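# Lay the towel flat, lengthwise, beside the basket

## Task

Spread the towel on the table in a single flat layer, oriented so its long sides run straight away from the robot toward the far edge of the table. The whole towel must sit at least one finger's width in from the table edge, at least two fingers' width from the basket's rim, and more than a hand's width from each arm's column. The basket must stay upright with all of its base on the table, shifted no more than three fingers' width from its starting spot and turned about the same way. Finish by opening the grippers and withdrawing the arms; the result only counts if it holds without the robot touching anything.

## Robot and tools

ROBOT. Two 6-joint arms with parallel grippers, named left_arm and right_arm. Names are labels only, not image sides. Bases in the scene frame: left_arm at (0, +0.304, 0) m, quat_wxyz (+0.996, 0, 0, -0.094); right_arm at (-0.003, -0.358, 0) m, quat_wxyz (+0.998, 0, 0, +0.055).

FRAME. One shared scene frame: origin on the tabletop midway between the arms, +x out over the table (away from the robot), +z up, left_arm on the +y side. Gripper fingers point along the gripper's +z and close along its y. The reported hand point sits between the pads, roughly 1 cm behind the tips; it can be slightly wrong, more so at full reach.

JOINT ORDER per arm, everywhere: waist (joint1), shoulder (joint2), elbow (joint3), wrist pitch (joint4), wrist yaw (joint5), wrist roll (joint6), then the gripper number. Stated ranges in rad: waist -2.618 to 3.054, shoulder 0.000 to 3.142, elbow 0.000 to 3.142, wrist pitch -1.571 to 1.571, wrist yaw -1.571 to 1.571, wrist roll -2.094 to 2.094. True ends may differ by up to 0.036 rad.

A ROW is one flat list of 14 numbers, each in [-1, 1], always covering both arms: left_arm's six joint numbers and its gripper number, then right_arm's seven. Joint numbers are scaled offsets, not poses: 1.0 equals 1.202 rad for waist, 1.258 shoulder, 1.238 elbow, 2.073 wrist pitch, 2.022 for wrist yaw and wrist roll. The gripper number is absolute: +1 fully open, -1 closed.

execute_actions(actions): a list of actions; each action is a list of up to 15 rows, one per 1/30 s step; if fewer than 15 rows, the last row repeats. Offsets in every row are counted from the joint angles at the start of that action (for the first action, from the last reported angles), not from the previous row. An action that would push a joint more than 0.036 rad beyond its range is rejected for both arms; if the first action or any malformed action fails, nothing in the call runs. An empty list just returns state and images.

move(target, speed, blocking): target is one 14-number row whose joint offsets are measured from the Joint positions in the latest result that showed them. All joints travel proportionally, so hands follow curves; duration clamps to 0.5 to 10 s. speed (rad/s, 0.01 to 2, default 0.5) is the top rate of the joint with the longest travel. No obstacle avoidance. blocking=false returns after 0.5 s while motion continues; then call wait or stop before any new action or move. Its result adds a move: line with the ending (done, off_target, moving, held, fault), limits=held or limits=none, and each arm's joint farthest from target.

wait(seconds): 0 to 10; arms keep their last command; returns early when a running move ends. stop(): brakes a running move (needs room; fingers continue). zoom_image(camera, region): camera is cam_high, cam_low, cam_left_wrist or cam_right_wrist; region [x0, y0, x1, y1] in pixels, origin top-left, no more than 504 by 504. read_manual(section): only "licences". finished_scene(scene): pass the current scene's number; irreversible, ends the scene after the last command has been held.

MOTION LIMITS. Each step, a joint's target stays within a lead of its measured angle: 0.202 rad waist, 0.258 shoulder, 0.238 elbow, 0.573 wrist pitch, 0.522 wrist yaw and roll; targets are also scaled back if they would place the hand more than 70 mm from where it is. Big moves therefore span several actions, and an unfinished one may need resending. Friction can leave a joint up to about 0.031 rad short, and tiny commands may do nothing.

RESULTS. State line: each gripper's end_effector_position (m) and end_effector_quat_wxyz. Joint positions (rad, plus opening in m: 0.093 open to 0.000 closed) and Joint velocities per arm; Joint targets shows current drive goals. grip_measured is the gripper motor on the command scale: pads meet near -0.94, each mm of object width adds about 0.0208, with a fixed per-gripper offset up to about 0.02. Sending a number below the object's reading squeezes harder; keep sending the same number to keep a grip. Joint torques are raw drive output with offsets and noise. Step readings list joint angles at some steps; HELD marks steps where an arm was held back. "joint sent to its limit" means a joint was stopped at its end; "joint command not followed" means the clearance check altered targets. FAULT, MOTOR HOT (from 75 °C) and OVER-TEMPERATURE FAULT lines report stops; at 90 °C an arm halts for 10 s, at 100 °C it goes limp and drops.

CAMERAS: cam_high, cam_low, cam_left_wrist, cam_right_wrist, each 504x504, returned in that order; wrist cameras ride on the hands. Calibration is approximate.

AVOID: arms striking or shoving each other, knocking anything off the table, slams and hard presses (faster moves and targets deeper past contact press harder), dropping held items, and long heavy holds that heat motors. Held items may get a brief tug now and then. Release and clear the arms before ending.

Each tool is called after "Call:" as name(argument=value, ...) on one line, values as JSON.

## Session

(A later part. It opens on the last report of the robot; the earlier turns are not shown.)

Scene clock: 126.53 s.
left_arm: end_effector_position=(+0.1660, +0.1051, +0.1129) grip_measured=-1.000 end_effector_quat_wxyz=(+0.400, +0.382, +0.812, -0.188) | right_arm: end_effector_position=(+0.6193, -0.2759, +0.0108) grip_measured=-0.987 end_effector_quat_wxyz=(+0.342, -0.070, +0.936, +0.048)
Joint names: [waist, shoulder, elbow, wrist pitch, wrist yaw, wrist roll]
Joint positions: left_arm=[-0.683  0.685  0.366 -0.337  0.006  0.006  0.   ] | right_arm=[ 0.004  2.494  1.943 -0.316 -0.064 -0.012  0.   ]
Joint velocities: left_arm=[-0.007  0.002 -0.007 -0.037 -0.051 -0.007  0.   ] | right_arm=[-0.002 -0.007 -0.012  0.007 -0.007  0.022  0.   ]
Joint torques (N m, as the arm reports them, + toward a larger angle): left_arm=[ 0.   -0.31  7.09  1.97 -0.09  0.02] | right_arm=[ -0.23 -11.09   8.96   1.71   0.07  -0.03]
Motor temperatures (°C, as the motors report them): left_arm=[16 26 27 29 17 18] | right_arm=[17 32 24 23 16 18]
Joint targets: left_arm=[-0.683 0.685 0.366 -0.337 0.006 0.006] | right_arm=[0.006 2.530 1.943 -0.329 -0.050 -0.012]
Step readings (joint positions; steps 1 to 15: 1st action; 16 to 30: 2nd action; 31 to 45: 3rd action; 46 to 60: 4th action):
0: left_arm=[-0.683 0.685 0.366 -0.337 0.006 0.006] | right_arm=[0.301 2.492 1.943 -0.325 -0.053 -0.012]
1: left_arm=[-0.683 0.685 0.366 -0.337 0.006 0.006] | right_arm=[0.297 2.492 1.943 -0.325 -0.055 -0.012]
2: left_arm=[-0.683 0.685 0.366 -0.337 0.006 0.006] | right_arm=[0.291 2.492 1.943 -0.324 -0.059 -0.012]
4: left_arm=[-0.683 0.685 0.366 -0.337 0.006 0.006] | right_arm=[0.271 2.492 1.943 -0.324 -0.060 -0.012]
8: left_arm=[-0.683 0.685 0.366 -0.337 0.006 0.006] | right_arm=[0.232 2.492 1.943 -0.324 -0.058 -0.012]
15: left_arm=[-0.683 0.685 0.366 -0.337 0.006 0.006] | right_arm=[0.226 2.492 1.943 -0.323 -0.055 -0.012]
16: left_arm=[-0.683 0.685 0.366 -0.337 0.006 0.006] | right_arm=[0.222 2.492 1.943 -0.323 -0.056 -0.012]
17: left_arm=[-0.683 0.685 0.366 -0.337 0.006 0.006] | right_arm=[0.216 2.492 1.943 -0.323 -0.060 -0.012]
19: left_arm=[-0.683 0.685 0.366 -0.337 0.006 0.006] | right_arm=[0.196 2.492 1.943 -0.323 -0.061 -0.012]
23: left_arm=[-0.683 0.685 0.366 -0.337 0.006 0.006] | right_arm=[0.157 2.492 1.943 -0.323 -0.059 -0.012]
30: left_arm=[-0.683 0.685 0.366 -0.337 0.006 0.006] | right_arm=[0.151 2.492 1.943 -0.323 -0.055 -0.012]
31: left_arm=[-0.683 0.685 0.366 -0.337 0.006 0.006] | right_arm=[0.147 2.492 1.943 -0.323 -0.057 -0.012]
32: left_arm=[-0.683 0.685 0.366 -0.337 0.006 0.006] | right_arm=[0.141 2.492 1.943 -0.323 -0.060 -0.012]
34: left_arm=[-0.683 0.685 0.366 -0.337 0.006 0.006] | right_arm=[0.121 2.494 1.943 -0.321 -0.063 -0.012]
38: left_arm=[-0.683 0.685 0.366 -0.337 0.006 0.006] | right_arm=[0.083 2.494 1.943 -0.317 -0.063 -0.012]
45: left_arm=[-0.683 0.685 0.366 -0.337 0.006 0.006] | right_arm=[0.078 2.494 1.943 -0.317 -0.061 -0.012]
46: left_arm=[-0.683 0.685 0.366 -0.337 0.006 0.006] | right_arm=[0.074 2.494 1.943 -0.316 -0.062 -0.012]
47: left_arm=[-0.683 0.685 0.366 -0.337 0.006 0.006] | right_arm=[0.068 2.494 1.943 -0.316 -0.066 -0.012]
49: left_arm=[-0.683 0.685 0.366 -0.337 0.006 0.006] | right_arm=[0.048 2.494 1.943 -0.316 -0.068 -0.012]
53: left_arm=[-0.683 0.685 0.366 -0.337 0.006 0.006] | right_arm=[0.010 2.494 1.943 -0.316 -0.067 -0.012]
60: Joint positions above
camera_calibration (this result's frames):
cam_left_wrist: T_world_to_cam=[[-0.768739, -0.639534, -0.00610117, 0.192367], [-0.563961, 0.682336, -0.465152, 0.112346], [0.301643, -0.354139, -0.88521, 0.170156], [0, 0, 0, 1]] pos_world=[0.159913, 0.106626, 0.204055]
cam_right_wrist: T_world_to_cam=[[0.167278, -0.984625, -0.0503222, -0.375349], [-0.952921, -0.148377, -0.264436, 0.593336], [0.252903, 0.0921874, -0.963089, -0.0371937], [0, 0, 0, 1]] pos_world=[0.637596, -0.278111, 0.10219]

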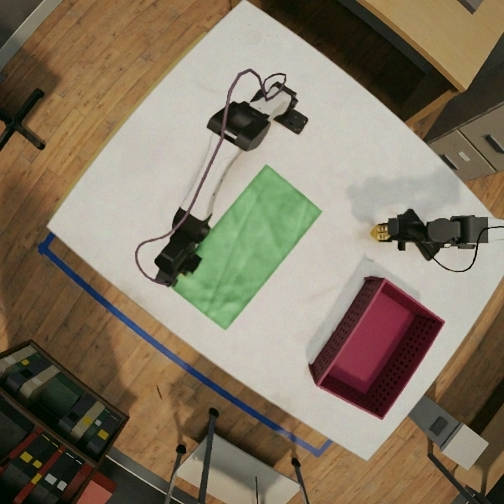

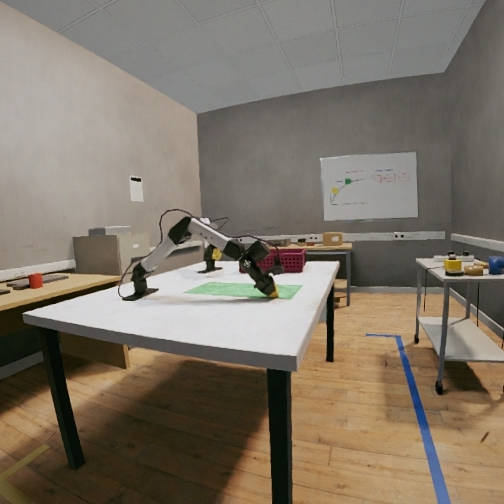

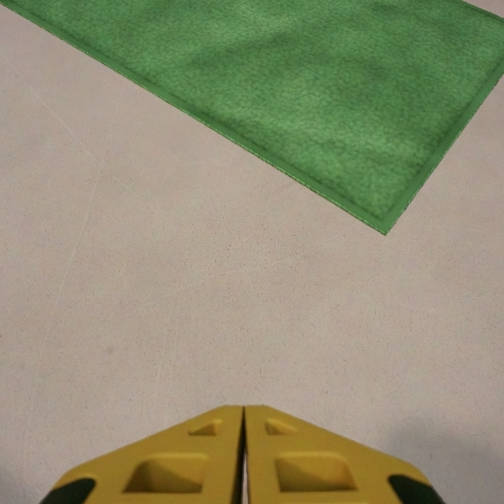

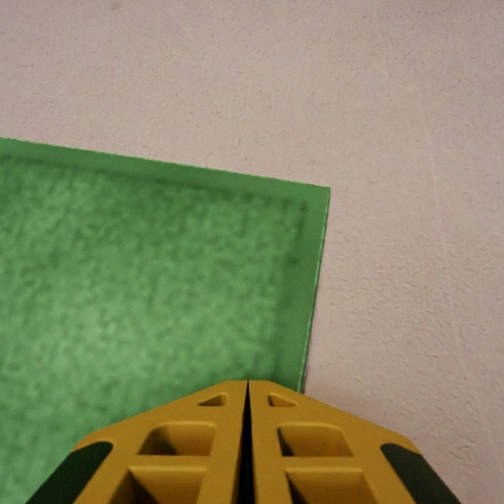

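The towel is within about 2° of straight ahead. Lifting and retreating.

Call:
move(target=[0,0,0,0,0,0,-1,0,-0.12,0,0,0,0,-1], speed=0.3)

Call:
move(target=[0,-0.3,-0.05,0,0,0,-1,-0.75,-1,-0.85,0,0,0,-1], speed=0.9)

Call:
zoom_image(camera="cam_high", region=[130,130,350,350])

Scene clock: 135.93 s.
left_arm: end_effector_position=(+0.1660, +0.1051, +0.1129) grip_measured=-1.000 end_effector_quat_wxyz=(+0.400, +0.382, +0.812, -0.188) | right_arm: end_effector_position=(+0.6269, -0.2750, +0.0994) grip_measured=-0.987 end_effector_quat_wxyz=(+0.408, -0.070, +0.909, +0.050)
Joint names: [waist, shoulder, elbow, wrist pitch, wrist yaw, wrist roll]
Joint positions: left_arm=[-0.683  0.685  0.366 -0.337  0.006  0.006  0.   ] | right_arm=[ 0.004  2.348  1.943 -0.32  -0.064 -0.012  0.   ]
Joint velocities: left_arm=[-0.017  0.002  0.002  0.007 -0.051 -0.022  0.   ] | right_arm=[ 0.007  0.007  0.007  0.051 -0.051 -0.007  0.   ]
Joint torques (N m, as the arm reports them, + toward a larger angle): left_arm=[ 0.06 -0.25  7.1   2.   -0.09 -0.05] | right_arm=[ -0.48 -13.24   9.38   2.09  -0.03  -0.02]
Motor temperatures (°C, as the motors report them): left_arm=[16 25 28 30 17 18] | right_arm=[17 34 25 24 16 18]
Joint targets: left_arm=[-0.683 0.685 0.366 -0.337 0.006 0.006] | right_arm=[0.004 2.344 1.943 -0.316 -0.064 -0.012]
move: done; limits=none; left_arm: farthest joint: the waist, 0.000 radians from its target (0.000 radians at the start); right_arm: farthest joint: the shoulder, 0.005 radians from its target (0.151 radians at the start)
camera_calibration (this result's frames):
cam_left_wrist: T_world_to_cam=[[-0.768739, -0.639534, -0.00610117, 0.192367], [-0.563961, 0.682336, -0.465152, 0.112346], [0.301643, -0.354139, -0.88521, 0.170156], [0, 0, 0, 1]] pos_world=[0.159913, 0.106626, 0.204055]
cam_right_wrist: T_world_to_cam=[[0.173781, -0.983877, -0.0422697, -0.375973], [-0.906444, -0.143032, -0.397368, 0.609725], [0.384915, 0.10737, -0.916685, -0.0370584], [0, 0, 0, 1]] pos_world=[0.632282, -0.278722, 0.192422]

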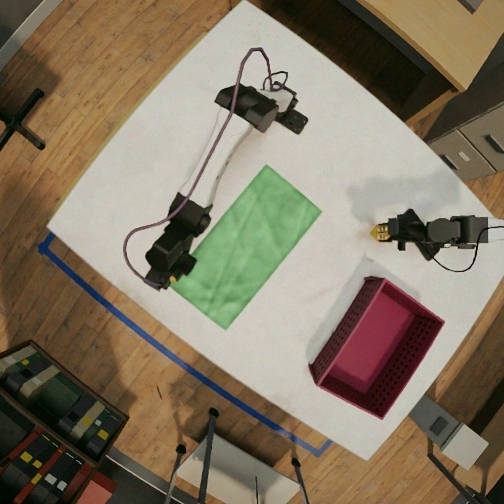

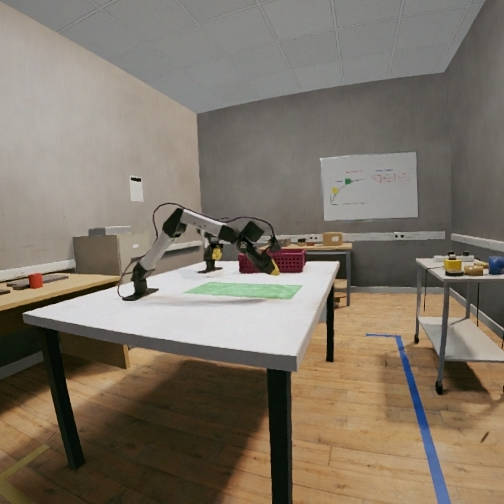

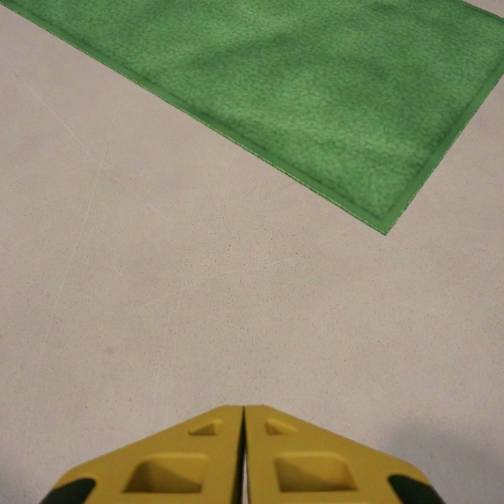

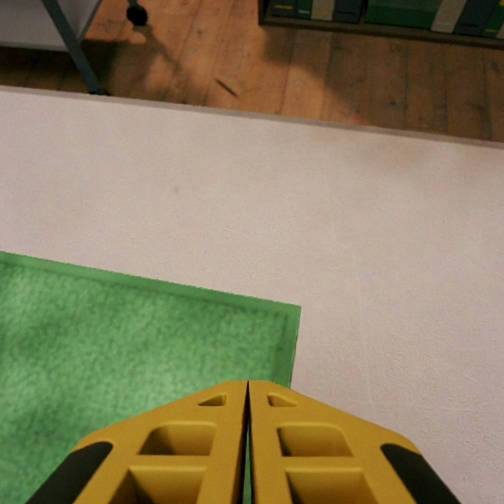

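Scene clock: 137.87 s.
left_arm: end_effector_position=(+0.1560, +0.1171, +0.1783) grip_measured=-1.000 end_effector_quat_wxyz=(+0.525, +0.348, +0.737, -0.246) | right_arm: end_effector_position=(+0.2630, -0.6060, +0.2404) grip_measured=-0.987 end_effector_quat_wxyz=(+0.473, +0.309, +0.808, -0.168)
Joint names: [waist, shoulder, elbow, wrist pitch, wrist yaw, wrist roll]
Joint positions: left_arm=[-0.683  0.322  0.325 -0.337  0.006  0.006  0.   ] | right_arm=[-0.89   1.104  0.91  -0.327 -0.061 -0.012  0.   ]
Joint velocities: left_arm=[-0.017  0.007 -0.032  0.007  0.037 -0.007  0.   ] | right_arm=[ 0.012  0.007 -0.012 -0.022 -0.007 -0.007  0.   ]
Joint torques (N m, as the arm reports them, + toward a larger angle): left_arm=[ 0.05  0.53  5.54  2.21 -0.1  -0.04] | right_arm=[-1.2  -4.23  7.95  2.35 -0.04 -0.02]
Motor temperatures (°C, as the motors report them): left_arm=[16 25 28 30 17 18] | right_arm=[17 34 25 24 16 18]
Joint targets: left_arm=[-0.683 0.308 0.305 -0.337 0.006 0.006] | right_arm=[-0.898 1.090 0.890 -0.320 -0.064 -0.012]
move: off_target (left_arm); limits=none; left_arm: farthest joint: the elbow, 0.021 radians from its target (0.062 radians at the start); right_arm: farthest joint: the elbow, 0.019 radians from its target (1.052 radians at the start)
camera_calibration (this result's frames):
cam_left_wrist: T_world_to_cam=[[-0.767339, -0.6412, -0.00730083, 0.192882], [-0.44003, 0.534807, -0.721356, 0.172548], [0.466438, -0.550312, -0.692526, 0.198311], [0, 0, 0, 1]] pos_world=[0.131433, 0.140529, 0.263213]
cam_right_wrist: T_world_to_cam=[[-0.65403, -0.755951, -0.0279724, -0.280031], [-0.607619, 0.547004, -0.575836, 0.670989], [0.450605, -0.359617, -0.817087, -0.0564021], [0, 0, 0, 1]] pos_world=[0.249971, -0.599006, 0.332461]

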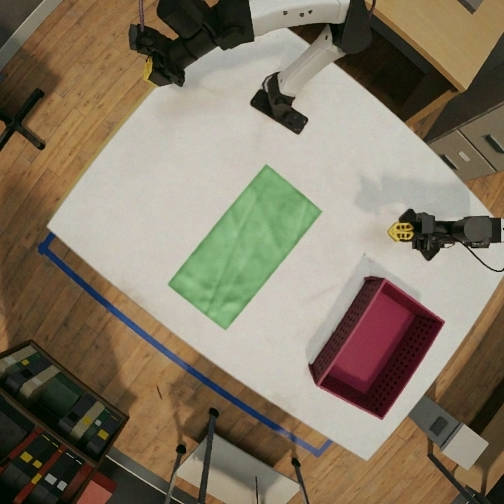

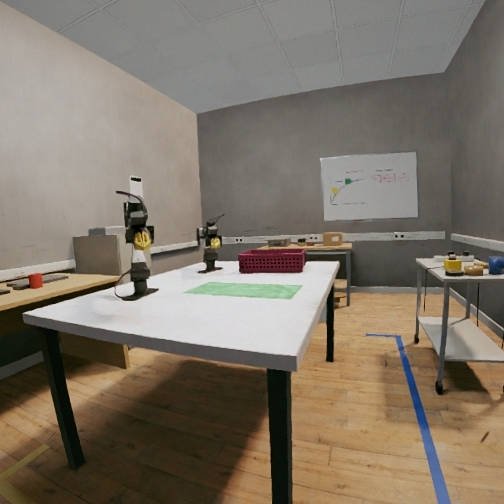

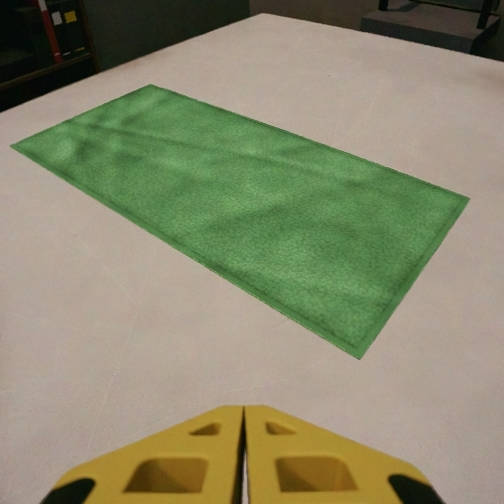

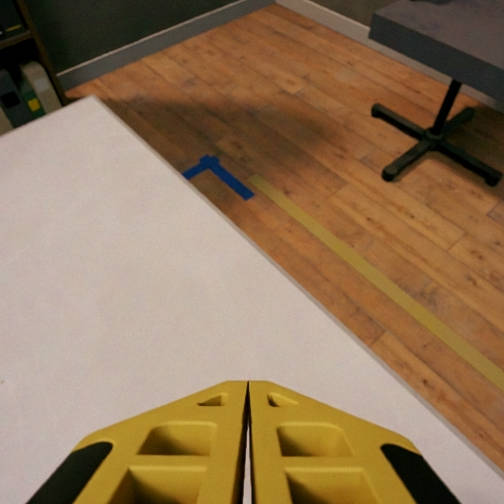

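Region (130, 130, 350, 350) of cam_high's 504x504 image, scaled by 2.291, with more detail than that image has.

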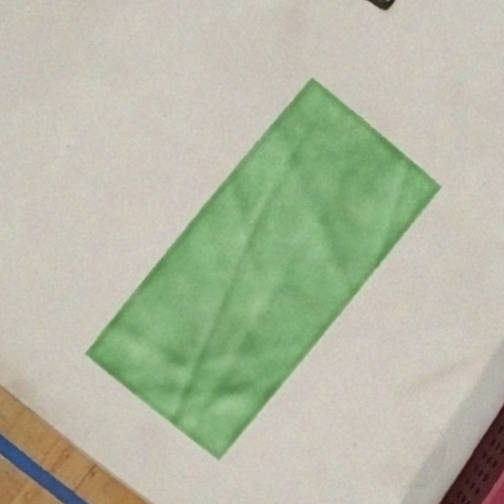

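Call:
finished_scene(scene=1)

The scene is finished: the task was done.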